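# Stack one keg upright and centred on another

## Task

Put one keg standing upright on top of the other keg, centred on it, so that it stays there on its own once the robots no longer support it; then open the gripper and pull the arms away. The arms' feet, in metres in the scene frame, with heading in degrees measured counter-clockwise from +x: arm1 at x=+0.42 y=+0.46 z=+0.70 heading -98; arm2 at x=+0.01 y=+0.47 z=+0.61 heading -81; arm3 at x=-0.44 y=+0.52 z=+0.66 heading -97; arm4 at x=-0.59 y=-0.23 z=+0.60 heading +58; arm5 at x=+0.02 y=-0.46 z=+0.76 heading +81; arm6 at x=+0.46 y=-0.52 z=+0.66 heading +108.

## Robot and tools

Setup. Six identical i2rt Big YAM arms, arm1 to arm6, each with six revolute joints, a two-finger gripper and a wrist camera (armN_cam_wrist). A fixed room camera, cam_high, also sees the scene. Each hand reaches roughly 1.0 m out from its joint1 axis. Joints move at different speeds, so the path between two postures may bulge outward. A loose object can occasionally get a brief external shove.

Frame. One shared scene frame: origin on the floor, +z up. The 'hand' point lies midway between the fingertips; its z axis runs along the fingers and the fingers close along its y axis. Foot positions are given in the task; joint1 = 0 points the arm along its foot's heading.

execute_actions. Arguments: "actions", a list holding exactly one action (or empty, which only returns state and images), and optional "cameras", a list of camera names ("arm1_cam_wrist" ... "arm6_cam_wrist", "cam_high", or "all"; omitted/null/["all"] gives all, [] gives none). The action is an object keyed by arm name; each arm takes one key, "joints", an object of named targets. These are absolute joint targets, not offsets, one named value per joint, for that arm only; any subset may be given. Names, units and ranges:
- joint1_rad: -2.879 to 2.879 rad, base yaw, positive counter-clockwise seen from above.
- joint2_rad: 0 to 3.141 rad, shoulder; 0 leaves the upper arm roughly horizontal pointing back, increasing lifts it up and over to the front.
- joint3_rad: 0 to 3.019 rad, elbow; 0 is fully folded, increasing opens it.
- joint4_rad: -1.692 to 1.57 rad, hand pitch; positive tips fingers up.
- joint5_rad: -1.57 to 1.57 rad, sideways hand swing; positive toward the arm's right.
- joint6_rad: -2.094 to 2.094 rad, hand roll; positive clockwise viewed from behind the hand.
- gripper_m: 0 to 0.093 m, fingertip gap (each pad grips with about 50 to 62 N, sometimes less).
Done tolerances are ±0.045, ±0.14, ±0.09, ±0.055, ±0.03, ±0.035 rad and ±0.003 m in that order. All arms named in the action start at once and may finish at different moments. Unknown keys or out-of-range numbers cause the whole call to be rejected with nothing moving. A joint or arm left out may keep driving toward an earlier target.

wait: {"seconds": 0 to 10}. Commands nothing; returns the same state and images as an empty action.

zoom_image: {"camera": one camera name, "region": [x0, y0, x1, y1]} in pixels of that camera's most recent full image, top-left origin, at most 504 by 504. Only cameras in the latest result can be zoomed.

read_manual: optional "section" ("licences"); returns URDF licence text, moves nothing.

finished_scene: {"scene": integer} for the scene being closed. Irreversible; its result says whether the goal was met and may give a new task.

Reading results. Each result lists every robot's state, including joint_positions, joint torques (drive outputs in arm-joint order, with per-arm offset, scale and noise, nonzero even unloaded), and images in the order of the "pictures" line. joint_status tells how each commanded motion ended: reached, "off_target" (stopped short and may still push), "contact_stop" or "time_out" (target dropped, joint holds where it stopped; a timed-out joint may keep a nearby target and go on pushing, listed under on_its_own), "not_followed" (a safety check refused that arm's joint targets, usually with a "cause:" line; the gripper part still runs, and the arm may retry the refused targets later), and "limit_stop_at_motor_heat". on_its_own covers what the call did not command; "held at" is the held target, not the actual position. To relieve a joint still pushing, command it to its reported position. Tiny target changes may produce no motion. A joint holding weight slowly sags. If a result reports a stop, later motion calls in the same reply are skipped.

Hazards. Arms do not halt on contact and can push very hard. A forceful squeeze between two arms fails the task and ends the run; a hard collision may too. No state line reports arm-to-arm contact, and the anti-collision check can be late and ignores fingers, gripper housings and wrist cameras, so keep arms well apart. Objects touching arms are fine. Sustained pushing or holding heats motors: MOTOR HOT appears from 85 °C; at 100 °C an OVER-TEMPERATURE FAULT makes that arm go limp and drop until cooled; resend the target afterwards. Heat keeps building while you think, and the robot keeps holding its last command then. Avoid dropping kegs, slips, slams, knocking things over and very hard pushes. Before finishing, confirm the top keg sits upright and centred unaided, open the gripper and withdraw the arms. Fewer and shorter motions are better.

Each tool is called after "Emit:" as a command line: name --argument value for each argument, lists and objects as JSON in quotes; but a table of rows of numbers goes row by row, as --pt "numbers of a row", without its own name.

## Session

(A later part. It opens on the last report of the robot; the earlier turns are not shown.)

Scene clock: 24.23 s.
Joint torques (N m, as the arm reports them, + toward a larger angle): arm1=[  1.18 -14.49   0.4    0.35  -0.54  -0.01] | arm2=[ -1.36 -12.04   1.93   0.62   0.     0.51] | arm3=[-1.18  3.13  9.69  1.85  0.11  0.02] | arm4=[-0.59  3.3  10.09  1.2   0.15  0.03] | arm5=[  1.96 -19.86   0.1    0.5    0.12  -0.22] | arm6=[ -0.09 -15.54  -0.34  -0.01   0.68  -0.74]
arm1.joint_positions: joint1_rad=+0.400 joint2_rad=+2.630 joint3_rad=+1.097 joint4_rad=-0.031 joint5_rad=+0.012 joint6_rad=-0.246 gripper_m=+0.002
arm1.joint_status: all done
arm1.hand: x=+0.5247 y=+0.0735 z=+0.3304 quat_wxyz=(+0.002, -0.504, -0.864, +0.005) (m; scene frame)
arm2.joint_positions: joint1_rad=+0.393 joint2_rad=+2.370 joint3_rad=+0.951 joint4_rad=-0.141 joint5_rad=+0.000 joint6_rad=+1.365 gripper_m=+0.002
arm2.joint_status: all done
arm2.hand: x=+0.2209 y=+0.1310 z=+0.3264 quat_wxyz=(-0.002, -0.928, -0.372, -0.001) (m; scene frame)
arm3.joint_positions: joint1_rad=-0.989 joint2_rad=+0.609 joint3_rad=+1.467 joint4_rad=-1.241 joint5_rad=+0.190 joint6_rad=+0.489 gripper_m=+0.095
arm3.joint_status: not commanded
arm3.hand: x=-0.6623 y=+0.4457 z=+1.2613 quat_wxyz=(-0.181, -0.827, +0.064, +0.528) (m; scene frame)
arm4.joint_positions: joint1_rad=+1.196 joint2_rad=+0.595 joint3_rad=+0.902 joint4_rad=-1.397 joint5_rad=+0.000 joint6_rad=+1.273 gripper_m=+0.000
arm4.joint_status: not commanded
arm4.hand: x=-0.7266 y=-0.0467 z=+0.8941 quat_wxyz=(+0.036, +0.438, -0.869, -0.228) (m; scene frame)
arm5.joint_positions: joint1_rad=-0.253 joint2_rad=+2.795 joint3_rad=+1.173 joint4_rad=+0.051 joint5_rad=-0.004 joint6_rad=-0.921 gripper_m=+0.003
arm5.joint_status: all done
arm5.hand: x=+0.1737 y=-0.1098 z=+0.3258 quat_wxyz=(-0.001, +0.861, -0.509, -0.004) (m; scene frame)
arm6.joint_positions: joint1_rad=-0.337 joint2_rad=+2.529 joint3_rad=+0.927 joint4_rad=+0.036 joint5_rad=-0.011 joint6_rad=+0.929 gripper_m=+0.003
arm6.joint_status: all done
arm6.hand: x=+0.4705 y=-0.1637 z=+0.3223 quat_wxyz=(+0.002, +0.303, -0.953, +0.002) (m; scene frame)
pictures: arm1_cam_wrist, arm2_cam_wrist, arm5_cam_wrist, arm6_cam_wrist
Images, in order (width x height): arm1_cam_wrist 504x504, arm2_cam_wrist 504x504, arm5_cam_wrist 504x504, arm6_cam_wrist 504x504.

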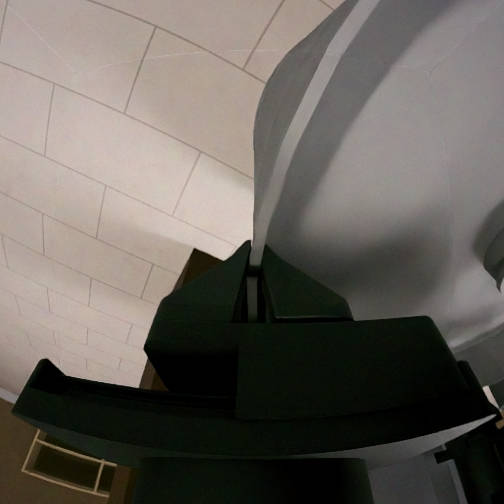

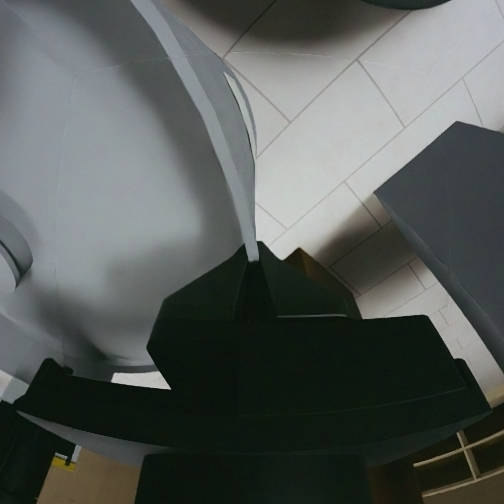

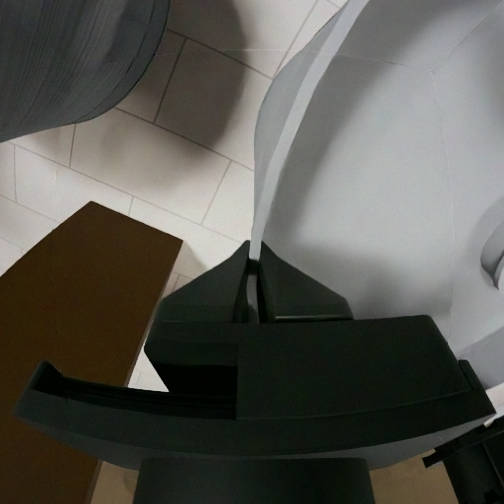

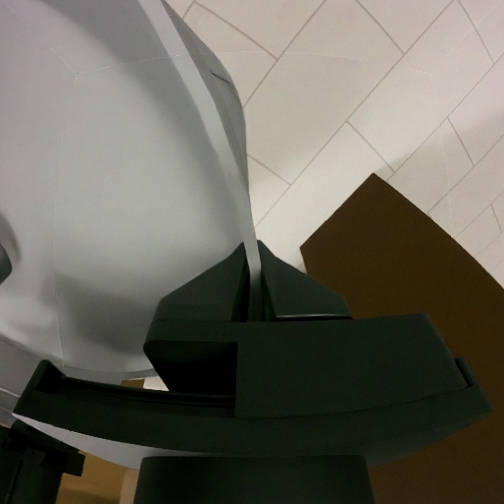

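Emit:
execute_actions --actions '[{"arm1":{"joints":{"joint2_rad":2.14,"joint3_rad":0.938,"joint4_rad":-0.242,"joint6_rad":-0.246}},"arm2":{"joints":{"joint2_rad":1.88,"joint3_rad":0.9,"joint4_rad":-0.446,"joint6_rad":1.365}},"arm5":{"joints":{"joint2_rad":2.315,"joint3_rad":0.936,"joint4_rad":-0.088,"joint6_rad":-0.921}},"arm6":{"joints":{"joint2_rad":2.015,"joint3_rad":0.777,"joint4_rad":-0.221,"joint6_rad":0.929}}}]' --cameras '["cam_high"]'

Emit:
execute_actions --actions '[{"arm1":{"joints":{"joint1_rad":0.247,"joint2_rad":1.745,"joint3_rad":0.886,"joint4_rad":-0.57,"joint6_rad":-0.395}},"arm2":{"joints":{"joint1_rad":0.255,"joint2_rad":1.495,"joint3_rad":0.9,"joint4_rad":-0.825,"joint6_rad":1.227}},"arm5":{"joints":{"joint1_rad":-0.1,"joint2_rad":1.885,"joint3_rad":0.786,"joint4_rad":-0.35,"joint6_rad":-0.769}},"arm6":{"joints":{"joint1_rad":-0.165,"joint2_rad":1.605,"joint3_rad":0.812,"joint4_rad":-0.64,"joint6_rad":1.096}}}]' --cameras '[]'

Emit:
execute_actions --actions '[{"arm1":{"joints":{"joint1_rad":0.041,"joint2_rad":1.455,"joint3_rad":1.01,"joint4_rad":-0.95,"joint6_rad":-0.6}},"arm2":{"joints":{"joint1_rad":0.043,"joint2_rad":1.235,"joint3_rad":1.045,"joint4_rad":-1.215,"joint6_rad":1.015}},"arm5":{"joints":{"joint1_rad":0.122,"joint2_rad":1.5,"joint3_rad":0.825,"joint4_rad":-0.74,"joint6_rad":-0.546}},"arm6":{"joints":{"joint1_rad":0.046,"joint2_rad":1.38,"joint3_rad":1.03,"joint4_rad":-1.05,"joint6_rad":1.307}}}]' --cameras '["cam_high"]'

Scene clock: 29.33 s.
Joint torques (N m, as the arm reports them, + toward a larger angle): arm1=[  1.21 -22.12   4.08  -0.25  -0.93   0.18] | arm2=[ -0.46 -19.9    8.45  -0.05   0.07   0.3 ] | arm3=[-1.16  3.11  9.69  1.85  0.11  0.02] | arm4=[-0.77  3.19 10.14  1.22  0.14  0.05] | arm5=[  1.32 -29.48   2.12   0.1   -0.23   0.01] | arm6=[  0.28 -21.6    3.6   -0.61   0.57  -0.06]
arm1.joint_positions: joint1_rad=+0.398 joint2_rad=+2.247 joint3_rad=+0.910 joint4_rad=-0.239 joint5_rad=+0.022 joint6_rad=-0.252 gripper_m=+0.002
arm1.joint_status: all done
arm1.hand: x=+0.5216 y=+0.0751 z=+0.4672 quat_wxyz=(+0.010, -0.502, -0.865, +0.004) (m; scene frame)
arm2.joint_positions: joint1_rad=+0.384 joint2_rad=+1.986 joint3_rad=+0.856 joint4_rad=-0.430 joint5_rad=-0.002 joint6_rad=+1.341 gripper_m=+0.003
arm2.joint_status: all done
arm2.hand: x=+0.2192 y=+0.1274 z=+0.4623 quat_wxyz=(-0.002, -0.925, -0.379, -0.002) (m; scene frame)
arm3.joint_positions: joint1_rad=-0.989 joint2_rad=+0.609 joint3_rad=+1.467 joint4_rad=-1.241 joint5_rad=+0.190 joint6_rad=+0.489 gripper_m=+0.095
arm3.joint_status: not commanded
arm3.hand: x=-0.6623 y=+0.4457 z=+1.2613 quat_wxyz=(-0.181, -0.827, +0.064, +0.528) (m; scene frame)
arm4.joint_positions: joint1_rad=+1.196 joint2_rad=+0.595 joint3_rad=+0.902 joint4_rad=-1.397 joint5_rad=+0.000 joint6_rad=+1.273 gripper_m=+0.000
arm4.joint_status: not commanded
arm4.hand: x=-0.7266 y=-0.0467 z=+0.8941 quat_wxyz=(+0.036, +0.438, -0.869, -0.228) (m; scene frame)
arm5.joint_positions: joint1_rad=-0.248 joint2_rad=+2.415 joint3_rad=+0.927 joint4_rad=-0.079 joint5_rad=+0.003 joint6_rad=-0.919 gripper_m=+0.003
arm5.joint_status: all done
arm5.hand: x=+0.1735 y=-0.1092 z=+0.4626 quat_wxyz=(-0.003, +0.861, -0.508, -0.001) (m; scene frame)
arm6.joint_positions: joint1_rad=-0.337 joint2_rad=+2.102 joint3_rad=+0.752 joint4_rad=-0.210 joint5_rad=-0.010 joint6_rad=+0.937 gripper_m=+0.002
arm6.joint_status: all done
arm6.hand: x=+0.4696 y=-0.1637 z=+0.4613 quat_wxyz=(+0.001, +0.299, -0.954, -0.001) (m; scene frame)
pictures: cam_high
Images, in order (width x height): cam_high 504x504.

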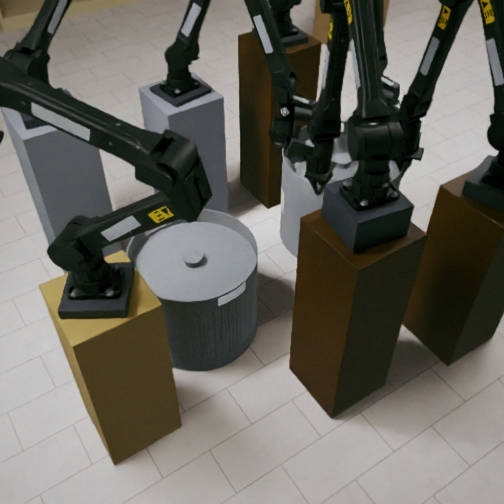

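Scene clock: 30.57 s.
Joint torques (N m, as the arm reports them, + toward a larger angle): arm1=[  1.1  -18.98   9.69  -0.02  -1.06   0.19] | arm2=[ -0.33 -14.43  14.65   0.18   0.21   0.32] | arm3=[-1.15  3.1   9.7   1.86  0.11  0.02] | arm4=[-0.51  2.98 10.14  1.23  0.14  0.04] | arm5=[  1.97 -26.03   6.43   0.2   -0.33  -0.1 ] | arm6=[ -0.91 -20.62   9.14  -0.33   0.82  -0.13]
arm1.joint_positions: joint1_rad=+0.245 joint2_rad=+1.841 joint3_rad=+0.819 joint4_rad=-0.575 joint5_rad=+0.025 joint6_rad=-0.404 gripper_m=+0.002
arm1.joint_status: all done
arm1.hand: x=+0.4588 y=+0.0812 z=+0.6072 quat_wxyz=(+0.018, -0.502, -0.865, -0.005) (m; scene frame)
arm2.joint_positions: joint1_rad=+0.244 joint2_rad=+1.570 joint3_rad=+0.820 joint4_rad=-0.815 joint5_rad=-0.005 joint6_rad=+1.201 gripper_m=+0.002
arm2.joint_status: all done
arm2.hand: x=+0.1574 y=+0.1299 z=+0.6075 quat_wxyz=(-0.001, -0.925, -0.379, -0.003) (m; scene frame)
arm3.joint_positions: joint1_rad=-0.989 joint2_rad=+0.609 joint3_rad=+1.467 joint4_rad=-1.241 joint5_rad=+0.190 joint6_rad=+0.489 gripper_m=+0.095
arm3.joint_status: not commanded
arm3.hand: x=-0.6623 y=+0.4457 z=+1.2613 quat_wxyz=(-0.181, -0.827, +0.064, +0.528) (m; scene frame)
arm4.joint_positions: joint1_rad=+1.196 joint2_rad=+0.595 joint3_rad=+0.902 joint4_rad=-1.397 joint5_rad=+0.000 joint6_rad=+1.273 gripper_m=+0.000
arm4.joint_status: not commanded
arm4.hand: x=-0.7266 y=-0.0467 z=+0.8941 quat_wxyz=(+0.036, +0.438, -0.869, -0.228) (m; scene frame)
arm5.joint_positions: joint1_rad=-0.086 joint2_rad=+1.976 joint3_rad=+0.756 joint4_rad=-0.344 joint5_rad=+0.007 joint6_rad=-0.755 gripper_m=+0.003
arm5.joint_status: all done
arm5.hand: x=+0.1125 y=-0.1048 z=+0.6053 quat_wxyz=(-0.005, +0.861, -0.509, +0.000) (m; scene frame)
arm6.joint_positions: joint1_rad=-0.165 joint2_rad=+1.689 joint3_rad=+0.756 joint4_rad=-0.630 joint5_rad=-0.015 joint6_rad=+1.110 gripper_m=+0.003
arm6.joint_status: all done
arm6.hand: x=+0.4055 y=-0.1618 z=+0.6023 quat_wxyz=(+0.005, +0.299, -0.954, +0.001) (m; scene frame)
pictures: none
No camera images: the call's "cameras" was empty. Leave "cameras" out to get every camera's image.

Scene clock: 32.47 s.
Joint torques (N m, as the arm reports them, + toward a larger angle): arm1=[ 0.37 -9.    9.11  0.07  0.02  0.25] | arm2=[-1.4  -6.14 11.4   0.25  0.   -0.08] | arm3=[-1.17  3.13  9.7   1.85  0.11  0.02] | arm4=[-0.55  3.21 10.15  1.18  0.15  0.04] | arm5=[  2.35 -12.2   10.81  -0.21  -0.14   0.14] | arm6=[  0.64 -10.53   9.93  -0.37   0.04   0.07]
arm1.joint_positions: joint1_rad=+0.048 joint2_rad=+1.436 joint3_rad=+1.003 joint4_rad=-0.945 joint5_rad=-0.003 joint6_rad=-0.611 gripper_m=+0.000
arm1.joint_status: all done
arm1.hand: x=+0.3840 y=+0.0292 z=+0.8144 quat_wxyz=(-0.042, -0.496, -0.863, +0.085) (m; scene frame)
arm2.joint_positions: joint1_rad=+0.049 joint2_rad=+1.222 joint3_rad=+1.042 joint4_rad=-1.201 joint5_rad=+0.000 joint6_rad=+1.027 gripper_m=+0.001
arm2.joint_status: all done
arm2.hand: x=+0.0900 y=+0.0989 z=+0.8043 quat_wxyz=(-0.091, -0.925, -0.368, +0.015) (m; scene frame)
arm3.joint_positions: joint1_rad=-0.989 joint2_rad=+0.609 joint3_rad=+1.467 joint4_rad=-1.241 joint5_rad=+0.190 joint6_rad=+0.489 gripper_m=+0.095
arm3.joint_status: not commanded
arm3.hand: x=-0.6623 y=+0.4457 z=+1.2613 quat_wxyz=(-0.181, -0.827, +0.064, +0.528) (m; scene frame)
arm4.joint_positions: joint1_rad=+1.196 joint2_rad=+0.595 joint3_rad=+0.902 joint4_rad=-1.397 joint5_rad=+0.000 joint6_rad=+1.273 gripper_m=+0.000
arm4.joint_status: not commanded
arm4.hand: x=-0.7266 y=-0.0467 z=+0.8941 quat_wxyz=(+0.036, +0.438, -0.869, -0.228) (m; scene frame)
arm5.joint_positions: joint1_rad=+0.122 joint2_rad=+1.482 joint3_rad=+0.799 joint4_rad=-0.727 joint5_rad=+0.002 joint6_rad=-0.562 gripper_m=+0.001
arm5.joint_status: all done
arm5.hand: x=+0.0378 y=-0.0691 z=+0.7885 quat_wxyz=(-0.073, +0.862, -0.501, -0.039) (m; scene frame)
arm6.joint_positions: joint1_rad=+0.038 joint2_rad=+1.366 joint3_rad=+1.004 joint4_rad=-1.035 joint5_rad=+0.002 joint6_rad=+1.296 gripper_m=+0.001
arm6.joint_status: all done
arm6.hand: x=+0.3189 y=-0.1322 z=+0.7936 quat_wxyz=(+0.000, +0.306, -0.949, -0.081) (m; scene frame)
pictures: cam_high
joint command not followed: on one or more control steps a check withheld the commanded joint targets of the arm2 arm, and it was not sent them on those steps.
cause: the commanded joint targets would bring a part of the robot too close to another arm (this arm's wrist (the part past joint 4) and the other arm's wrist (the part past joint 4)); next, command targets that bring no part of the robot closer to that arm.
joint command not followed: on one or more control steps a check withheld the commanded joint targets of the arm5 arm, and it was not sent them on those steps.
cause: the commanded joint targets would bring a part of the robot too close to another arm (this arm's wrist (the part past joint 4) and the other arm's wrist (the part past joint 4)); next, command targets that bring no part of the robot closer to that arm.
Images, in order (width x height): cam_high 504x504.

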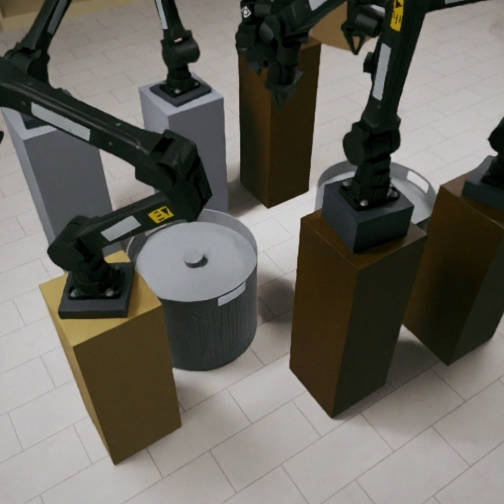

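Dropped. Look.

Emit:
execute_actions --actions '[{"arm1":{"joints":{"joint4_rad":-1.15,"gripper_m":0.093}},"arm2":{"joints":{"joint4_rad":-1.4,"gripper_m":0.093}},"arm5":{"joints":{"joint4_rad":-0.9,"gripper_m":0.093}},"arm6":{"joints":{"joint4_rad":-1.22,"gripper_m":0.093}},"arm4":{"joints":{"gripper_m":0.093}}}]' --cameras '["arm1_cam_wrist","arm2_cam_wrist","arm5_cam_wrist","arm6_cam_wrist","cam_high"]'

Scene clock: 34.43 s.
Joint torques (N m, as the arm reports them, + toward a larger angle): arm1=[ 0.35 -8.47  8.7  -0.76  0.01  0.2 ] | arm2=[-1.43 -5.57 10.89 -0.04  0.01 -0.06] | arm3=[-1.15  3.11  9.7   1.86  0.11  0.02] | arm4=[-0.62  2.98 10.1   1.21  0.15  0.04] | arm5=[  2.12 -11.32  10.39  -0.13  -0.18   0.26] | arm6=[  1.66 -10.26   9.4   -0.8    0.05   0.05]
arm1.joint_positions: joint1_rad=+0.048 joint2_rad=+1.436 joint3_rad=+1.003 joint4_rad=-1.136 joint5_rad=-0.003 joint6_rad=-0.610 gripper_m=+0.093
arm1.joint_status: all done
arm1.hand: x=+0.3878 y=+0.0756 z=+0.8100 quat_wxyz=(-0.002, -0.498, -0.867, -0.001) (m; scene frame)
arm2.joint_positions: joint1_rad=+0.049 joint2_rad=+1.222 joint3_rad=+1.042 joint4_rad=-1.385 joint5_rad=+0.000 joint6_rad=+1.027 gripper_m=+0.093
arm2.joint_status: all done
arm2.hand: x=+0.0805 y=+0.1431 z=+0.8001 quat_wxyz=(+0.000, -0.929, -0.370, +0.000) (m; scene frame)
arm3.joint_positions: joint1_rad=-0.989 joint2_rad=+0.609 joint3_rad=+1.467 joint4_rad=-1.241 joint5_rad=+0.190 joint6_rad=+0.489 gripper_m=+0.095
arm3.joint_status: not commanded
arm3.hand: x=-0.6623 y=+0.4457 z=+1.2613 quat_wxyz=(-0.181, -0.827, +0.064, +0.528) (m; scene frame)
arm4.joint_positions: joint1_rad=+1.196 joint2_rad=+0.595 joint3_rad=+0.902 joint4_rad=-1.397 joint5_rad=+0.000 joint6_rad=+1.273 gripper_m=+0.093
arm4.joint_status: all done
arm4.hand: x=-0.7266 y=-0.0467 z=+0.8941 quat_wxyz=(+0.036, +0.438, -0.869, -0.228) (m; scene frame)
arm5.joint_positions: joint1_rad=+0.122 joint2_rad=+1.482 joint3_rad=+0.799 joint4_rad=-0.888 joint5_rad=+0.002 joint6_rad=-0.561 gripper_m=+0.093
arm5.joint_status: all done
arm5.hand: x=+0.0361 y=-0.1084 z=+0.7852 quat_wxyz=(-0.002, +0.864, -0.503, -0.001) (m; scene frame)
arm6.joint_positions: joint1_rad=+0.038 joint2_rad=+1.366 joint3_rad=+1.004 joint4_rad=-1.205 joint5_rad=+0.002 joint6_rad=+1.297 gripper_m=+0.093
arm6.joint_status: all done
arm6.hand: x=+0.3332 y=-0.1712 z=+0.7904 quat_wxyz=(-0.003, +0.307, -0.952, +0.004) (m; scene frame)
pictures: arm1_cam_wrist, arm2_cam_wrist, arm5_cam_wrist, arm6_cam_wrist, cam_high
Images, in order (width x height): arm1_cam_wrist 504x504, arm2_cam_wrist 504x504, arm5_cam_wrist 504x504, arm6_cam_wrist 504x504, cam_high 504x504.

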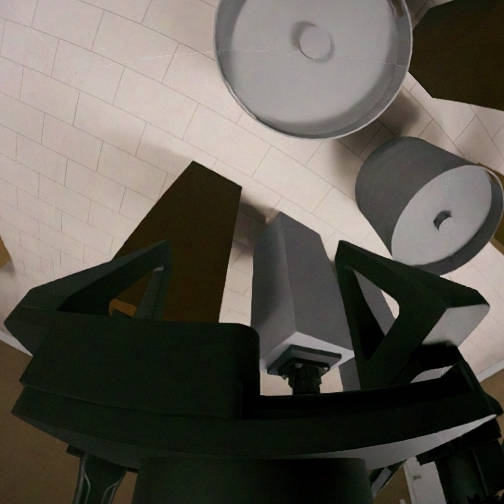

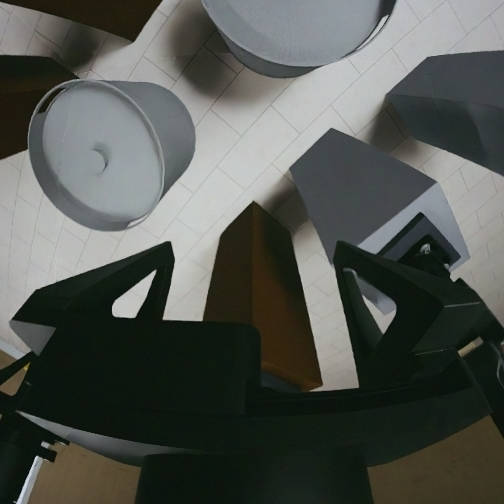

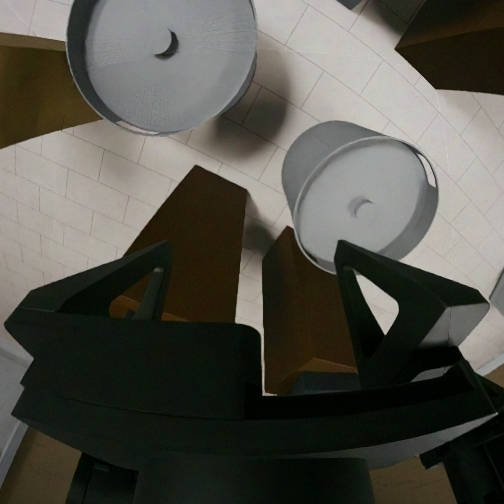

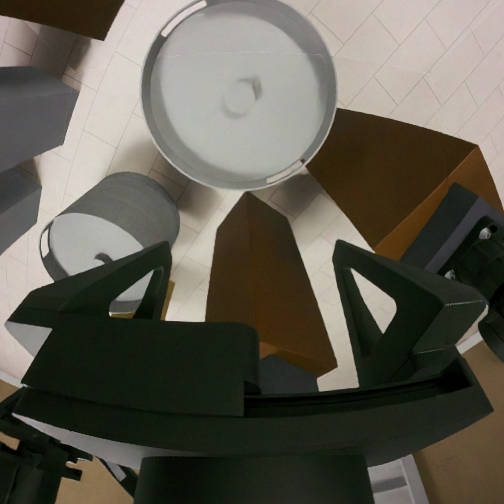

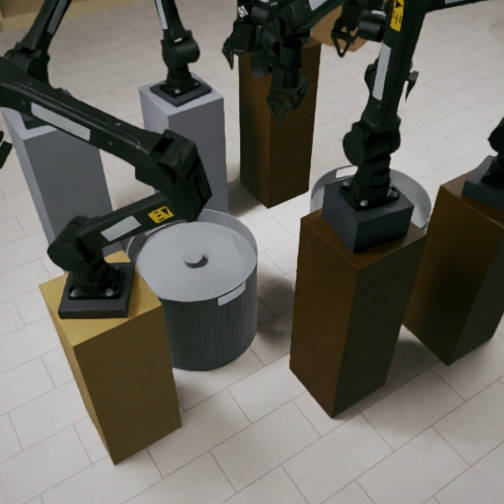

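Emit:
execute_actions --actions '[{"arm1":{"joints":{"joint1_rad":0.365,"joint2_rad":2.0,"joint3_rad":1.15,"joint4_rad":-0.72,"joint6_rad":-0.19}},"arm2":{"joints":{"joint1_rad":0.447,"joint2_rad":1.8,"joint3_rad":1.1,"joint4_rad":-0.87,"joint6_rad":1.845}},"arm5":{"joints":{"joint1_rad":-0.393,"joint2_rad":2.05,"joint3_rad":0.65,"joint4_rad":-0.17,"joint6_rad":-1.0}},"arm6":{"joints":{"joint1_rad":-0.225,"joint2_rad":1.75,"joint3_rad":0.5,"joint4_rad":-0.32,"joint6_rad":-1.935}}}]' --cameras '[]'

Emit:
execute_actions --actions '[{"arm1":{"joints":{"joint2_rad":2.497,"joint3_rad":1.318,"joint4_rad":-0.38}},"arm2":{"joints":{"joint2_rad":2.26,"joint3_rad":1.174,"joint4_rad":-0.48}},"arm5":{"joints":{"joint2_rad":2.61,"joint3_rad":0.835,"joint4_rad":0.21}},"arm6":{"joints":{"joint2_rad":2.333,"joint3_rad":0.476,"joint4_rad":0.292}}}]' --cameras '["arm1_cam_wrist","arm2_cam_wrist","arm5_cam_wrist","arm6_cam_wrist","cam_high"]'

Scene clock: 40.23 s.
Joint torques (N m, as the arm reports them, + toward a larger angle): arm1=[  0.56 -16.11   6.6    0.57  -0.07   0.24] | arm2=[ -1.42 -11.82   9.97   0.75   0.02   0.19] | arm3=[-1.15  3.09  9.7   1.86  0.11  0.02] | arm4=[-0.64  3.18 10.16  1.2   0.15  0.05] | arm5=[  2.46 -15.13   1.59   0.79  -0.1   -0.11] | arm6=[-0.03 -9.84  1.82  0.09 -0.05 -0.2 ]
arm1.joint_positions: joint1_rad=+0.373 joint2_rad=+2.009 joint3_rad=+1.138 joint4_rad=-0.735 joint5_rad=+0.000 joint6_rad=-0.201 gripper_m=+0.093
arm1.joint_status: all done
arm1.hand: x=+0.5349 y=-0.0074 z=+0.6079 quat_wxyz=(+0.013, -0.534, -0.845, -0.014) (m; scene frame)
arm2.joint_positions: joint1_rad=+0.453 joint2_rad=+1.791 joint3_rad=+1.078 joint4_rad=-0.884 joint5_rad=-0.001 joint6_rad=+1.833 gripper_m=+0.093
arm2.joint_status: all done
arm2.hand: x=+0.2722 y=+0.1003 z=+0.5935 quat_wxyz=(+0.014, -0.984, -0.177, +0.006) (m; scene frame)
arm3.joint_positions: joint1_rad=-0.989 joint2_rad=+0.609 joint3_rad=+1.467 joint4_rad=-1.241 joint5_rad=+0.190 joint6_rad=+0.489 gripper_m=+0.095
arm3.joint_status: not commanded
arm3.hand: x=-0.6623 y=+0.4457 z=+1.2613 quat_wxyz=(-0.181, -0.827, +0.064, +0.528) (m; scene frame)
arm4.joint_positions: joint1_rad=+1.196 joint2_rad=+0.595 joint3_rad=+0.902 joint4_rad=-1.397 joint5_rad=+0.000 joint6_rad=+1.273 gripper_m=+0.093
arm4.joint_status: not commanded
arm4.hand: x=-0.7266 y=-0.0467 z=+0.8941 quat_wxyz=(+0.036, +0.438, -0.869, -0.228) (m; scene frame)
arm5.joint_positions: joint1_rad=-0.398 joint2_rad=+2.038 joint3_rad=+0.655 joint4_rad=-0.184 joint5_rad=+0.001 joint6_rad=-0.984 gripper_m=+0.093
arm5.joint_status: all done
arm5.hand: x=+0.1937 y=-0.1847 z=+0.5744 quat_wxyz=(-0.003, +0.839, -0.544, -0.002) (m; scene frame)
arm6.joint_positions: joint1_rad=-0.230 joint2_rad=+1.760 joint3_rad=+0.502 joint4_rad=-0.336 joint5_rad=+0.001 joint6_rad=-1.924 gripper_m=+0.093
arm6.joint_status: all done
arm6.hand: x=+0.4394 y=-0.2502 z=+0.5384 quat_wxyz=(+0.017, +0.976, +0.215, +0.002) (m; scene frame)
pictures: none
No camera images: the call's "cameras" was empty. Leave "cameras" out to get every camera's image.

Scene clock: 41.70 s.
Joint torques (N m, as the arm reports them, + toward a larger angle): arm1=[  0.35 -18.38   4.4    0.55  -0.07   0.23] | arm2=[ -1.42 -15.25   6.     0.84   0.03   0.18] | arm3=[-1.11  3.1   9.69  1.85  0.11  0.02] | arm4=[-0.6   3.07 10.13  1.21  0.15  0.06] | arm5=[  2.68 -18.75  -1.56   0.53  -0.1   -0.13] | arm6=[  0.44 -10.51  -3.45   0.28  -0.13  -0.1 ]
arm1.joint_positions: joint1_rad=+0.373 joint2_rad=+2.506 joint3_rad=+1.301 joint4_rad=-0.394 joint5_rad=+0.000 joint6_rad=-0.201 gripper_m=+0.093
arm1.joint_status: all done
arm1.hand: x=+0.5389 y=-0.0213 z=+0.3993 quat_wxyz=(+0.010, -0.535, -0.845, -0.012) (m; scene frame)
arm2.joint_positions: joint1_rad=+0.453 joint2_rad=+2.262 joint3_rad=+1.161 joint4_rad=-0.495 joint5_rad=-0.001 joint6_rad=+1.834 gripper_m=+0.093
arm2.joint_status: all done
arm2.hand: x=+0.2887 y=+0.0775 z=+0.3965 quat_wxyz=(+0.014, -0.984, -0.176, +0.005) (m; scene frame)
arm3.joint_positions: joint1_rad=-0.989 joint2_rad=+0.609 joint3_rad=+1.467 joint4_rad=-1.241 joint5_rad=+0.190 joint6_rad=+0.489 gripper_m=+0.095
arm3.joint_status: not commanded
arm3.hand: x=-0.6623 y=+0.4457 z=+1.2613 quat_wxyz=(-0.181, -0.827, +0.064, +0.528) (m; scene frame)
arm4.joint_positions: joint1_rad=+1.196 joint2_rad=+0.595 joint3_rad=+0.902 joint4_rad=-1.397 joint5_rad=+0.000 joint6_rad=+1.273 gripper_m=+0.093
arm4.joint_status: not commanded
arm4.hand: x=-0.7266 y=-0.0467 z=+0.8941 quat_wxyz=(+0.036, +0.438, -0.869, -0.228) (m; scene frame)
arm5.joint_positions: joint1_rad=-0.398 joint2_rad=+2.617 joint3_rad=+0.830 joint4_rad=+0.197 joint5_rad=+0.001 joint6_rad=-0.986 gripper_m=+0.093
arm5.joint_status: all done
arm5.hand: x=+0.1779 y=-0.2082 z=+0.3999 quat_wxyz=(+0.009, +0.840, -0.543, -0.002) (m; scene frame)
arm6.joint_positions: joint1_rad=-0.230 joint2_rad=+2.324 joint3_rad=+0.485 joint4_rad=+0.276 joint5_rad=+0.001 joint6_rad=-1.924 gripper_m=+0.093
arm6.joint_status: all done
arm6.hand: x=+0.4438 y=-0.2923 z=+0.4045 quat_wxyz=(+0.002, +0.976, +0.216, +0.004) (m; scene frame)
pictures: arm1_cam_wrist, arm2_cam_wrist, arm5_cam_wrist, arm6_cam_wrist, cam_high
Images, in order (width x height): arm1_cam_wrist 504x504, arm2_cam_wrist 504x504, arm5_cam_wrist 504x504, arm6_cam_wrist 504x504, cam_high 504x504.

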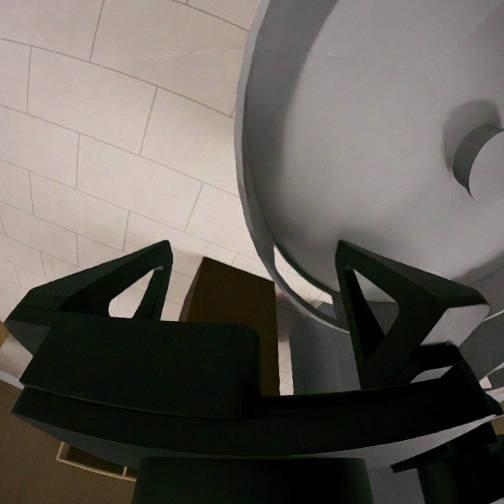

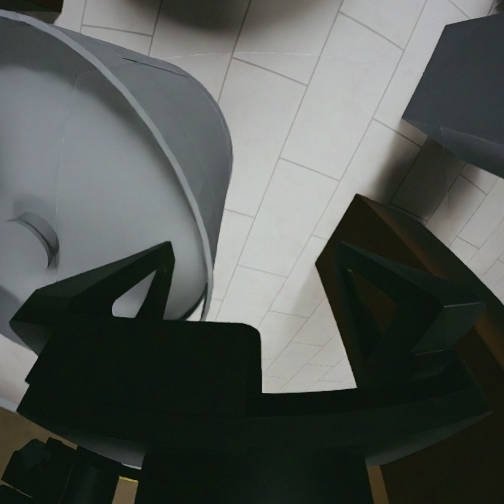

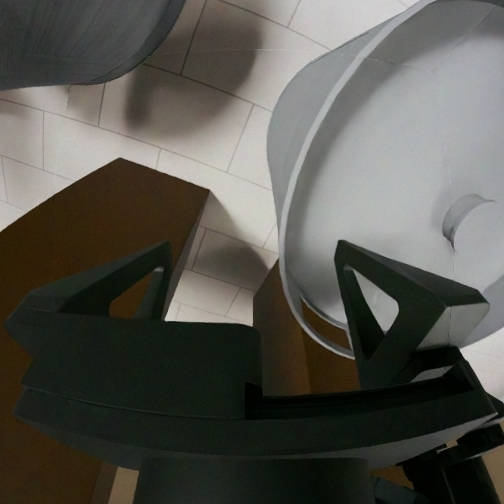

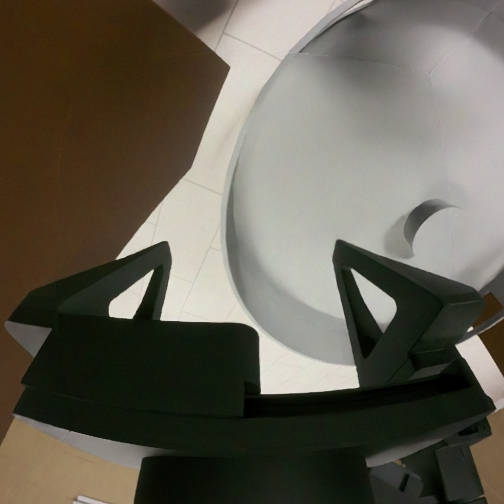

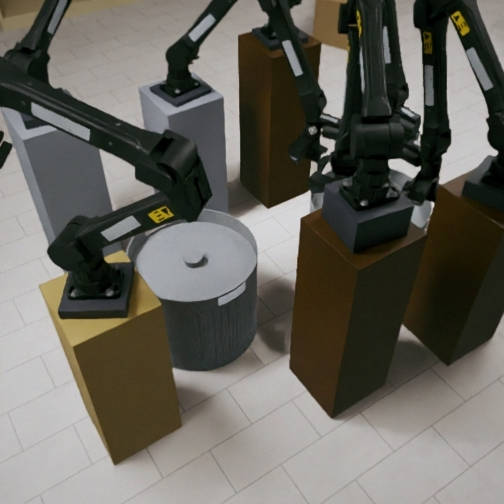

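Emit:
execute_actions --actions '[{"arm1":{"joints":{"joint1_rad":0.407,"joint2_rad":2.58,"joint3_rad":1.402,"joint4_rad":-0.38,"joint6_rad":-0.16}},"arm2":{"joints":{"joint1_rad":0.48,"joint2_rad":2.345,"joint3_rad":1.258,"joint4_rad":-0.47,"joint6_rad":1.866}},"arm5":{"joints":{"joint1_rad":-0.465,"joint2_rad":2.693,"joint3_rad":0.904,"joint4_rad":0.225,"joint6_rad":-1.07}},"arm6":{"joints":{"joint1_rad":-0.316,"joint2_rad":2.463,"joint3_rad":0.5,"joint4_rad":0.39,"joint6_rad":-2.027}}}]' --cameras '["arm2_cam_wrist","arm6_cam_wrist"]'

Emit:
execute_actions --actions '[{"arm1":{"joints":{"joint2_rad":2.722,"joint3_rad":1.494,"joint4_rad":-0.333}},"arm2":{"joints":{"joint2_rad":2.488,"joint3_rad":1.311,"joint4_rad":-0.39}},"arm5":{"joints":{"joint2_rad":2.853,"joint3_rad":1.028,"joint4_rad":0.255}},"arm6":{"joints":{"joint2_rad":2.663,"joint3_rad":0.617,"joint4_rad":0.477}}}]' --cameras '[]'

Emit:
execute_actions --actions '[{"arm1":{"joints":{"gripper_m":0}},"arm2":{"joints":{"gripper_m":0}},"arm5":{"joints":{"gripper_m":0}},"arm6":{"joints":{"gripper_m":0}}}]' --cameras '["arm1_cam_wrist","arm2_cam_wrist","arm5_cam_wrist","arm6_cam_wrist"]'

Scene clock: 45.07 s.
Joint torques (N m, as the arm reports them, + toward a larger angle): arm1=[  1.08 -16.11   4.29   0.43  -0.08   0.23] | arm2=[ -0.02 -13.38   6.67   0.69   0.02   0.18] | arm3=[-1.13  3.11  9.7   1.86  0.11  0.01] | arm4=[-0.48  3.15 10.16  1.17  0.15  0.04] | arm5=[  2.83 -17.88  -2.03   0.58  -0.16  -0.09] | arm6=[ -0.14 -11.65  -3.36   0.1   -0.09  -0.11]
arm1.joint_positions: joint1_rad=+0.402 joint2_rad=+2.551 joint3_rad=+1.392 joint4_rad=-0.390 joint5_rad=+0.000 joint6_rad=-0.171 gripper_m=+0.093
arm1.joint_status: all done
arm1.hand: x=+0.5627 y=-0.0524 z=+0.3904 quat_wxyz=(-0.008, -0.535, -0.845, +0.006) (m; scene frame)
arm2.joint_positions: joint1_rad=+0.468 joint2_rad=+2.310 joint3_rad=+1.244 joint4_rad=-0.480 joint5_rad=-0.001 joint6_rad=+1.853 gripper_m=+0.093
arm2.joint_status: all done
arm2.hand: x=+0.3152 y=+0.0532 z=+0.3877 quat_wxyz=(-0.008, -0.985, -0.174, -0.005) (m; scene frame)
arm3.joint_positions: joint1_rad=-0.989 joint2_rad=+0.609 joint3_rad=+1.467 joint4_rad=-1.241 joint5_rad=+0.190 joint6_rad=+0.489 gripper_m=+0.095
arm3.joint_status: not commanded
arm3.hand: x=-0.6623 y=+0.4457 z=+1.2613 quat_wxyz=(-0.181, -0.827, +0.064, +0.528) (m; scene frame)
arm4.joint_positions: joint1_rad=+1.196 joint2_rad=+0.595 joint3_rad=+0.902 joint4_rad=-1.397 joint5_rad=+0.000 joint6_rad=+1.273 gripper_m=+0.093
arm4.joint_status: not commanded
arm4.hand: x=-0.7266 y=-0.0467 z=+0.8941 quat_wxyz=(+0.036, +0.438, -0.869, -0.228) (m; scene frame)
arm5.joint_positions: joint1_rad=-0.470 joint2_rad=+2.675 joint3_rad=+0.906 joint4_rad=+0.217 joint5_rad=+0.001 joint6_rad=-1.054 gripper_m=+0.093
arm5.joint_status: all done
arm5.hand: x=+0.2095 y=-0.2014 z=+0.3773 quat_wxyz=(-0.010, +0.838, -0.545, -0.001) (m; scene frame)
arm6.joint_positions: joint1_rad=-0.312 joint2_rad=+2.459 joint3_rad=+0.498 joint4_rad=+0.374 joint5_rad=+0.000 joint6_rad=-2.016 gripper_m=+0.093
arm6.joint_status: all done
arm6.hand: x=+0.4628 y=-0.3133 z=+0.3762 quat_wxyz=(+0.013, +0.975, +0.220, +0.001) (m; scene frame)
pictures: arm2_cam_wrist, arm6_cam_wrist
Images, in order (width x height): arm2_cam_wrist 504x504, arm6_cam_wrist 504x504.

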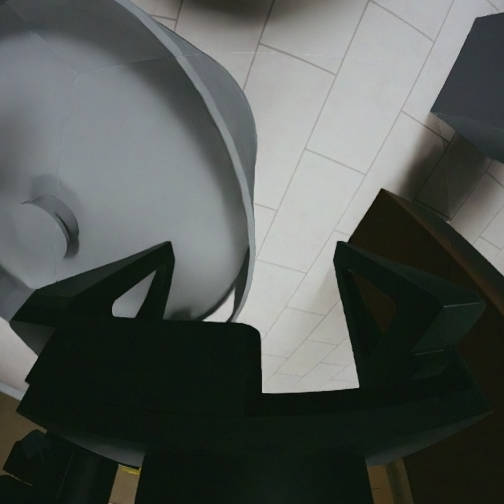

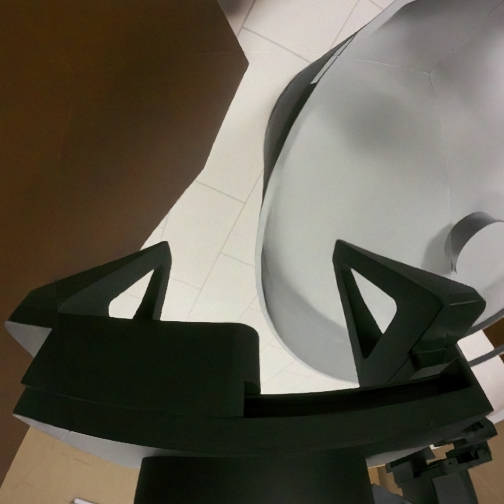

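Scene clock: 46.30 s.
Joint torques (N m, as the arm reports them, + toward a larger angle): arm1=[  1.41 -18.14   3.42   0.54  -0.05   0.22] | arm2=[  0.   -15.32   4.86   0.73   0.03   0.18] | arm3=[-1.13  3.14  9.71  1.85  0.11  0.02] | arm4=[-0.48  3.21 10.12  1.21  0.15  0.04] | arm5=[  3.01 -17.86  -2.48   0.58  -0.14  -0.11] | arm6=[ -0.64 -11.04  -4.34   0.03  -0.06  -0.17]
arm1.joint_positions: joint1_rad=+0.402 joint2_rad=+2.716 joint3_rad=+1.488 joint4_rad=-0.342 joint5_rad=+0.000 joint6_rad=-0.171 gripper_m=+0.093
arm1.joint_status: all done
arm1.hand: x=+0.5602 y=-0.0430 z=+0.3204 quat_wxyz=(+0.000, -0.535, -0.845, -0.002) (m; scene frame)
arm2.joint_positions: joint1_rad=+0.468 joint2_rad=+2.474 joint3_rad=+1.304 joint4_rad=-0.400 joint5_rad=-0.001 joint6_rad=+1.854 gripper_m=+0.093
arm2.joint_status: all done
arm2.hand: x=+0.3107 y=+0.0596 z=+0.3175 quat_wxyz=(+0.003, -0.985, -0.173, +0.000) (m; scene frame)
arm3.joint_positions: joint1_rad=-0.989 joint2_rad=+0.609 joint3_rad=+1.467 joint4_rad=-1.241 joint5_rad=+0.190 joint6_rad=+0.489 gripper_m=+0.095
arm3.joint_status: not commanded
arm3.hand: x=-0.6623 y=+0.4457 z=+1.2613 quat_wxyz=(-0.181, -0.827, +0.064, +0.528) (m; scene frame)
arm4.joint_positions: joint1_rad=+1.196 joint2_rad=+0.595 joint3_rad=+0.902 joint4_rad=-1.397 joint5_rad=+0.000 joint6_rad=+1.273 gripper_m=+0.093
arm4.joint_status: not commanded
arm4.hand: x=-0.7266 y=-0.0467 z=+0.8941 quat_wxyz=(+0.036, +0.438, -0.869, -0.228) (m; scene frame)
arm5.joint_positions: joint1_rad=-0.470 joint2_rad=+2.849 joint3_rad=+1.028 joint4_rad=+0.247 joint5_rad=+0.001 joint6_rad=-1.055 gripper_m=+0.093
arm5.joint_status: all done
arm5.hand: x=+0.2026 y=-0.2102 z=+0.3163 quat_wxyz=(+0.001, +0.839, -0.544, -0.002) (m; scene frame)
arm6.joint_positions: joint1_rad=-0.312 joint2_rad=+2.660 joint3_rad=+0.621 joint4_rad=+0.467 joint5_rad=+0.000 joint6_rad=-2.017 gripper_m=+0.093
arm6.joint_status: all done
arm6.hand: x=+0.4633 y=-0.3071 z=+0.3173 quat_wxyz=(+0.006, +0.975, +0.221, +0.003) (m; scene frame)
pictures: none
No camera images: the call's "cameras" was empty. Leave "cameras" out to get every camera's image.

Scene clock: 47.17 s.
Joint torques (N m, as the arm reports them, + toward a larger angle): arm1=[  1.37 -18.     3.4    0.35  -0.51   0.88] | arm2=[ -0.13 -15.47   3.93   0.38  -0.14   0.76] | arm3=[-1.16  3.08  9.7   1.86  0.11  0.02] | arm4=[-0.54  3.17 10.1   1.21  0.15  0.04] | arm5=[  3.23 -17.83  -2.29   0.4   -0.05  -0.24] | arm6=[ -0.37 -12.47  -4.33  -0.11   0.21  -0.63]
arm1.joint_positions: joint1_rad=+0.402 joint2_rad=+2.716 joint3_rad=+1.488 joint4_rad=-0.340 joint5_rad=+0.011 joint6_rad=-0.231 gripper_m=+0.002
arm1.joint_status: all done
arm1.hand: x=+0.5583 y=-0.0440 z=+0.3204 quat_wxyz=(+0.003, -0.510, -0.860, +0.003) (m; scene frame)
arm2.joint_positions: joint1_rad=+0.469 joint2_rad=+2.473 joint3_rad=+1.317 joint4_rad=-0.388 joint5_rad=+0.003 joint6_rad=+1.797 gripper_m=+0.003
arm2.joint_status: all done
arm2.hand: x=+0.3172 y=+0.0503 z=+0.3201 quat_wxyz=(-0.010, -0.979, -0.202, -0.004) (m; scene frame)
arm3.joint_positions: joint1_rad=-0.989 joint2_rad=+0.609 joint3_rad=+1.467 joint4_rad=-1.241 joint5_rad=+0.190 joint6_rad=+0.489 gripper_m=+0.095
arm3.joint_status: not commanded
arm3.hand: x=-0.6623 y=+0.4457 z=+1.2613 quat_wxyz=(-0.181, -0.827, +0.064, +0.528) (m; scene frame)
arm4.joint_positions: joint1_rad=+1.196 joint2_rad=+0.595 joint3_rad=+0.902 joint4_rad=-1.397 joint5_rad=+0.000 joint6_rad=+1.273 gripper_m=+0.093
arm4.joint_status: not commanded
arm4.hand: x=-0.7266 y=-0.0467 z=+0.8941 quat_wxyz=(+0.036, +0.438, -0.869, -0.228) (m; scene frame)
arm5.joint_positions: joint1_rad=-0.469 joint2_rad=+2.849 joint3_rad=+1.026 joint4_rad=+0.250 joint5_rad=+0.000 joint6_rad=-1.041 gripper_m=+0.002
arm5.joint_status: all done
arm5.hand: x=+0.2017 y=-0.2103 z=+0.3163 quat_wxyz=(+0.000, +0.835, -0.550, -0.002) (m; scene frame)
arm6.joint_positions: joint1_rad=-0.319 joint2_rad=+2.662 joint3_rad=+0.621 joint4_rad=+0.469 joint5_rad=-0.006 joint6_rad=-1.961 gripper_m=+0.003
arm6.joint_status: gripper_m off_target (ended at +0.003, target +0.000)
arm6.hand: x=+0.4639 y=-0.3077 z=+0.3172 quat_wxyz=(+0.006, +0.982, +0.190, +0.000) (m; scene frame)
pictures: arm1_cam_wrist, arm2_cam_wrist, arm5_cam_wrist, arm6_cam_wrist
Images, in order (width x height): arm1_cam_wrist 504x504, arm2_cam_wrist 504x504, arm5_cam_wrist 504x504, arm6_cam_wrist 504x504.

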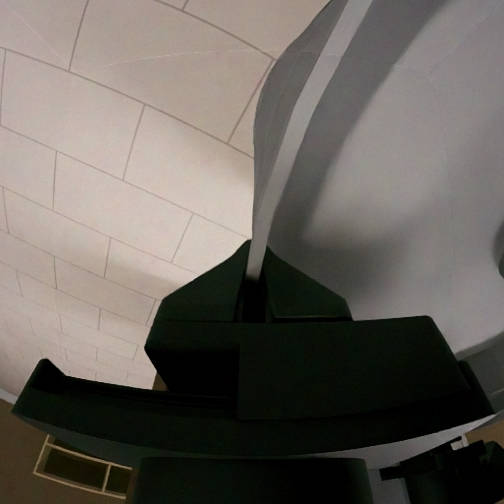

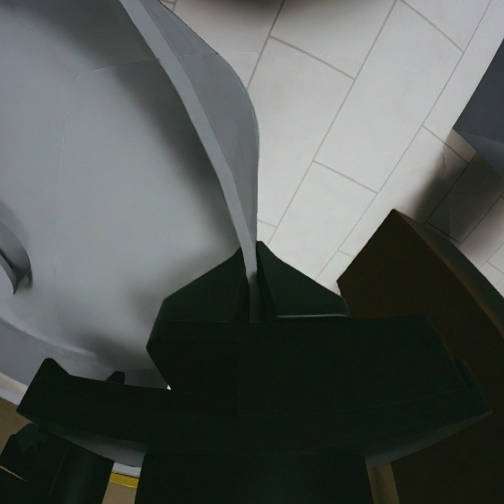

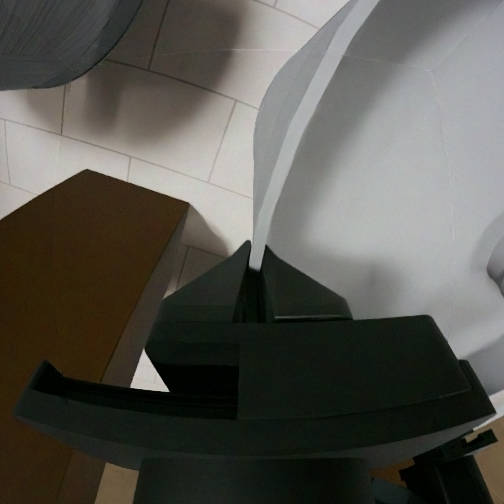

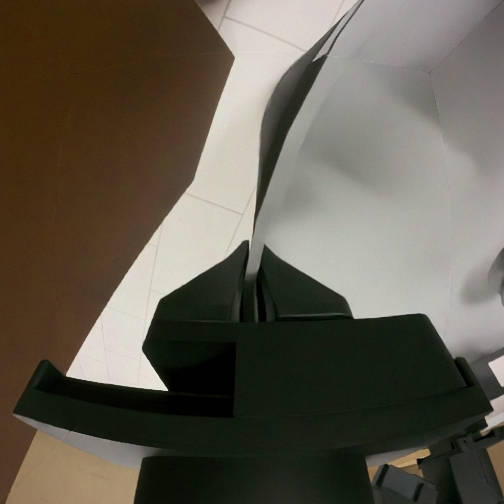

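Emit:
execute_actions --actions '[{"arm1":{"joints":{"joint1_rad":0.418,"joint2_rad":2.32,"joint3_rad":1.285,"joint4_rad":-0.371,"joint6_rad":-0.215}},"arm2":{"joints":{"joint1_rad":0.504,"joint2_rad":2.095,"joint3_rad":1.225,"joint4_rad":-0.53,"joint6_rad":1.832}},"arm5":{"joints":{"joint1_rad":-0.416,"joint2_rad":2.465,"joint3_rad":0.868,"joint4_rad":0.1,"joint6_rad":-0.988}},"arm6":{"joints":{"joint2_rad":2.195,"joint3_rad":0.482,"joint4_rad":0.18,"joint6_rad":-1.96}}}]' --cameras '[]'

Emit:
execute_actions --actions '[{"arm1":{"joints":{"joint1_rad":0.334,"joint2_rad":2.03,"joint3_rad":1.048,"joint4_rad":-0.432,"joint6_rad":-0.3}},"arm2":{"joints":{"joint1_rad":0.471,"joint2_rad":1.79,"joint3_rad":1.022,"joint4_rad":-0.645,"joint6_rad":1.8}},"arm5":{"joints":{"joint1_rad":-0.23,"joint2_rad":2.15,"joint3_rad":0.777,"joint4_rad":-0.1,"joint6_rad":-0.8}},"arm6":{"joints":{"joint1_rad":-0.14,"joint2_rad":1.78,"joint3_rad":0.565,"joint4_rad":-0.255,"joint6_rad":-1.782}}}]' --cameras '[]'

Emit:
execute_actions --actions '[{"arm1":{"joints":{"joint1_rad":0.23,"joint2_rad":1.695,"joint3_rad":0.912,"joint4_rad":-0.63,"joint6_rad":-0.403}},"arm2":{"joints":{"joint1_rad":0.426,"joint2_rad":1.45,"joint3_rad":0.93,"joint4_rad":-0.9,"joint6_rad":1.754}},"arm5":{"joints":{"joint1_rad":-0.063,"joint2_rad":1.822,"joint3_rad":0.81,"joint4_rad":-0.425,"joint6_rad":-0.635}},"arm6":{"joints":{"joint1_rad":-0.013,"joint2_rad":1.495,"joint3_rad":0.775,"joint4_rad":-0.7,"joint6_rad":-1.655}}}]' --cameras '["arm1_cam_wrist","arm2_cam_wrist","arm5_cam_wrist","arm6_cam_wrist"]'

Scene clock: 51.73 s.
Joint torques (N m, as the arm reports them, + toward a larger angle): arm1=[  0.49 -26.62   6.2   -0.05  -0.39   0.35] | arm2=[ -1.16 -24.13  10.23  -0.15  -0.12   0.23] | arm3=[-1.21  3.09  9.68  1.86  0.11  0.02] | arm4=[-0.63  2.98 10.15  1.2   0.14  0.04] | arm5=[  2.26 -28.58  -2.04  -0.26  -0.25  -0.05] | arm6=[  0.82 -18.28  -3.49  -1.26  -0.22  -0.16]
arm1.joint_positions: joint1_rad=+0.420 joint2_rad=+2.450 joint3_rad=+1.243 joint4_rad=-0.372 joint5_rad=+0.008 joint6_rad=-0.239 gripper_m=+0.001
arm1.joint_status: all done
arm1.hand: x=+0.5584 y=-0.0098 z=+0.4180 quat_wxyz=(+0.006, -0.498, -0.867, -0.002) (m; scene frame)
arm2.joint_positions: joint1_rad=+0.508 joint2_rad=+2.216 joint3_rad=+1.167 joint4_rad=-0.513 joint5_rad=+0.003 joint6_rad=+1.813 gripper_m=+0.002
arm2.joint_status: all done
arm2.hand: x=+0.3177 y=+0.0821 z=+0.4187 quat_wxyz=(-0.002, -0.977, -0.213, +0.000) (m; scene frame)
arm3.joint_positions: joint1_rad=-0.989 joint2_rad=+0.609 joint3_rad=+1.467 joint4_rad=-1.241 joint5_rad=+0.190 joint6_rad=+0.489 gripper_m=+0.095
arm3.joint_status: not commanded
arm3.hand: x=-0.6623 y=+0.4457 z=+1.2613 quat_wxyz=(-0.181, -0.827, +0.064, +0.528) (m; scene frame)
arm4.joint_positions: joint1_rad=+1.196 joint2_rad=+0.595 joint3_rad=+0.902 joint4_rad=-1.397 joint5_rad=+0.000 joint6_rad=+1.273 gripper_m=+0.093
arm4.joint_status: not commanded
arm4.hand: x=-0.7266 y=-0.0467 z=+0.8941 quat_wxyz=(+0.036, +0.438, -0.869, -0.228) (m; scene frame)
arm5.joint_positions: joint1_rad=-0.407 joint2_rad=+2.558 joint3_rad=+0.883 joint4_rad=+0.114 joint5_rad=+0.003 joint6_rad=-0.977 gripper_m=+0.002
arm5.joint_status: all done
arm5.hand: x=+0.2030 y=-0.1753 z=+0.4143 quat_wxyz=(-0.006, +0.835, -0.551, -0.001) (m; scene frame)
arm6.joint_positions: joint1_rad=-0.319 joint2_rad=+2.260 joint3_rad=+0.499 joint4_rad=+0.215 joint5_rad=+0.003 joint6_rad=-1.943 gripper_m=+0.002
arm6.joint_status: all done
arm6.hand: x=+0.4647 y=-0.2736 z=+0.4169 quat_wxyz=(-0.006, +0.983, +0.181, +0.007) (m; scene frame)
pictures: none
No camera images: the call's "cameras" was empty. Leave "cameras" out to get every camera's image.

Scene clock: 52.93 s.
Joint torques (N m, as the arm reports them, + toward a larger angle): arm1=[  0.82 -23.2    8.21   0.14  -0.7    0.39] | arm2=[ -1.21 -19.02  13.36   0.06  -0.13   0.3 ] | arm3=[-1.19  3.1   9.7   1.85  0.11  0.02] | arm4=[-0.72  3.17 10.11  1.22  0.14  0.04] | arm5=[  1.47 -26.66   1.18  -0.06  -0.24  -0.06] | arm6=[  0.73 -18.4    3.58  -1.32  -0.03  -0.23]
arm1.joint_positions: joint1_rad=+0.336 joint2_rad=+2.147 joint3_rad=+0.985 joint4_rad=-0.439 joint5_rad=+0.016 joint6_rad=-0.326 gripper_m=+0.001
arm1.joint_status: all done
arm1.hand: x=+0.5044 y=+0.0394 z=+0.5162 quat_wxyz=(+0.016, -0.497, -0.868, -0.008) (m; scene frame)
arm2.joint_positions: joint1_rad=+0.474 joint2_rad=+1.875 joint3_rad=+0.941 joint4_rad=-0.637 joint5_rad=+0.003 joint6_rad=+1.776 gripper_m=+0.002
arm2.joint_status: all done
arm2.hand: x=+0.2638 y=+0.1268 z=+0.5227 quat_wxyz=(+0.002, -0.977, -0.215, +0.002) (m; scene frame)
arm3.joint_positions: joint1_rad=-0.989 joint2_rad=+0.609 joint3_rad=+1.467 joint4_rad=-1.241 joint5_rad=+0.190 joint6_rad=+0.489 gripper_m=+0.095
arm3.joint_status: not commanded
arm3.hand: x=-0.6623 y=+0.4457 z=+1.2613 quat_wxyz=(-0.181, -0.827, +0.064, +0.528) (m; scene frame)
arm4.joint_positions: joint1_rad=+1.196 joint2_rad=+0.595 joint3_rad=+0.902 joint4_rad=-1.397 joint5_rad=+0.000 joint6_rad=+1.273 gripper_m=+0.093
arm4.joint_status: not commanded
arm4.hand: x=-0.7266 y=-0.0467 z=+0.8941 quat_wxyz=(+0.036, +0.438, -0.869, -0.228) (m; scene frame)
arm5.joint_positions: joint1_rad=-0.214 joint2_rad=+2.240 joint3_rad=+0.776 joint4_rad=-0.092 joint5_rad=+0.005 joint6_rad=-0.786 gripper_m=+0.002
arm5.joint_status: all done
arm5.hand: x=+0.1518 y=-0.1303 z=+0.5176 quat_wxyz=(-0.009, +0.835, -0.550, -0.001) (m; scene frame)
arm6.joint_positions: joint1_rad=-0.139 joint2_rad=+1.857 joint3_rad=+0.543 joint4_rad=-0.224 joint5_rad=+0.000 joint6_rad=-1.765 gripper_m=+0.003
arm6.joint_status: all done
arm6.hand: x=+0.4102 y=-0.2271 z=+0.5167 quat_wxyz=(-0.010, +0.983, +0.182, +0.003) (m; scene frame)
pictures: none
No camera images: the call's "cameras" was empty. Leave "cameras" out to get every camera's image.

Scene clock: 54.10 s.
Joint torques (N m, as the arm reports them, + toward a larger angle): arm1=[  0.33 -19.41  10.85  -0.07  -0.91   0.25] | arm2=[ -1.77 -14.11  15.42   0.31   0.01   0.19] | arm3=[-1.12  3.14  9.69  1.86  0.11  0.02] | arm4=[-0.55  3.2  10.17  1.21  0.15  0.04] | arm5=[  1.57 -26.63   7.22  -0.02  -0.41  -0.18] | arm6=[ -0.11 -17.5   11.97  -1.49  -0.04  -0.22]
arm1.joint_positions: joint1_rad=+0.238 joint2_rad=+1.799 joint3_rad=+0.834 joint4_rad=-0.632 joint5_rad=+0.021 joint6_rad=-0.416 gripper_m=+0.001
arm1.joint_status: all done
arm1.hand: x=+0.4570 y=+0.0775 z=+0.6255 quat_wxyz=(+0.016, -0.500, -0.866, -0.006) (m; scene frame)
arm2.joint_positions: joint1_rad=+0.432 joint2_rad=+1.518 joint3_rad=+0.847 joint4_rad=-0.901 joint5_rad=+0.000 joint6_rad=+1.742 gripper_m=+0.002
arm2.joint_status: all done
arm2.hand: x=+0.2167 y=+0.1643 z=+0.6334 quat_wxyz=(+0.003, -0.978, -0.211, +0.000) (m; scene frame)
arm3.joint_positions: joint1_rad=-0.989 joint2_rad=+0.609 joint3_rad=+1.467 joint4_rad=-1.241 joint5_rad=+0.190 joint6_rad=+0.489 gripper_m=+0.095
arm3.joint_status: not commanded
arm3.hand: x=-0.6623 y=+0.4457 z=+1.2613 quat_wxyz=(-0.181, -0.827, +0.064, +0.528) (m; scene frame)
arm4.joint_positions: joint1_rad=+1.196 joint2_rad=+0.595 joint3_rad=+0.902 joint4_rad=-1.397 joint5_rad=+0.000 joint6_rad=+1.273 gripper_m=+0.093
arm4.joint_status: not commanded
arm4.hand: x=-0.7266 y=-0.0467 z=+0.8941 quat_wxyz=(+0.036, +0.438, -0.869, -0.228) (m; scene frame)
arm5.joint_positions: joint1_rad=-0.053 joint2_rad=+1.919 joint3_rad=+0.780 joint4_rad=-0.412 joint5_rad=+0.008 joint6_rad=-0.617 gripper_m=+0.002
arm5.joint_status: all done
arm5.hand: x=+0.1036 y=-0.0891 z=+0.6289 quat_wxyz=(-0.012, +0.833, -0.553, -0.002) (m; scene frame)
arm6.joint_positions: joint1_rad=-0.012 joint2_rad=+1.557 joint3_rad=+0.687 joint4_rad=-0.651 joint5_rad=-0.001 joint6_rad=-1.629 gripper_m=+0.002
arm6.joint_status: all done
arm6.hand: x=+0.3593 y=-0.1926 z=+0.6291 quat_wxyz=(-0.019, +0.984, +0.178, +0.000) (m; scene frame)
pictures: arm1_cam_wrist, arm2_cam_wrist, arm5_cam_wrist, arm6_cam_wrist
Images, in order (width x height): arm1_cam_wrist 504x504, arm2_cam_wrist 504x504, arm5_cam_wrist 504x504, arm6_cam_wrist 504x504.

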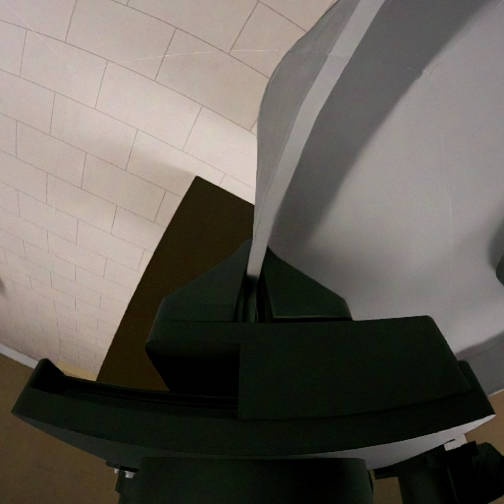

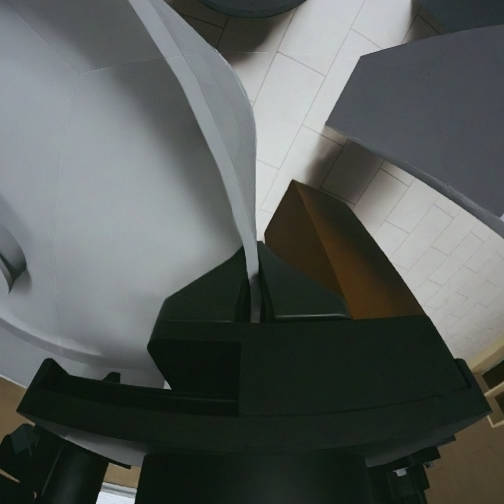

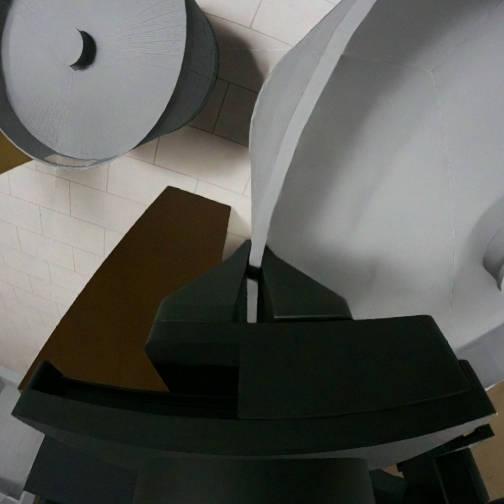

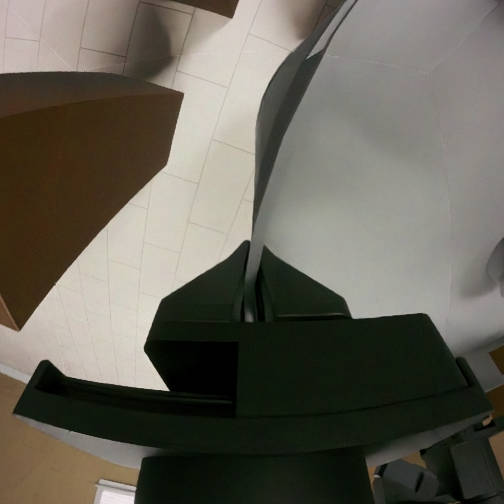

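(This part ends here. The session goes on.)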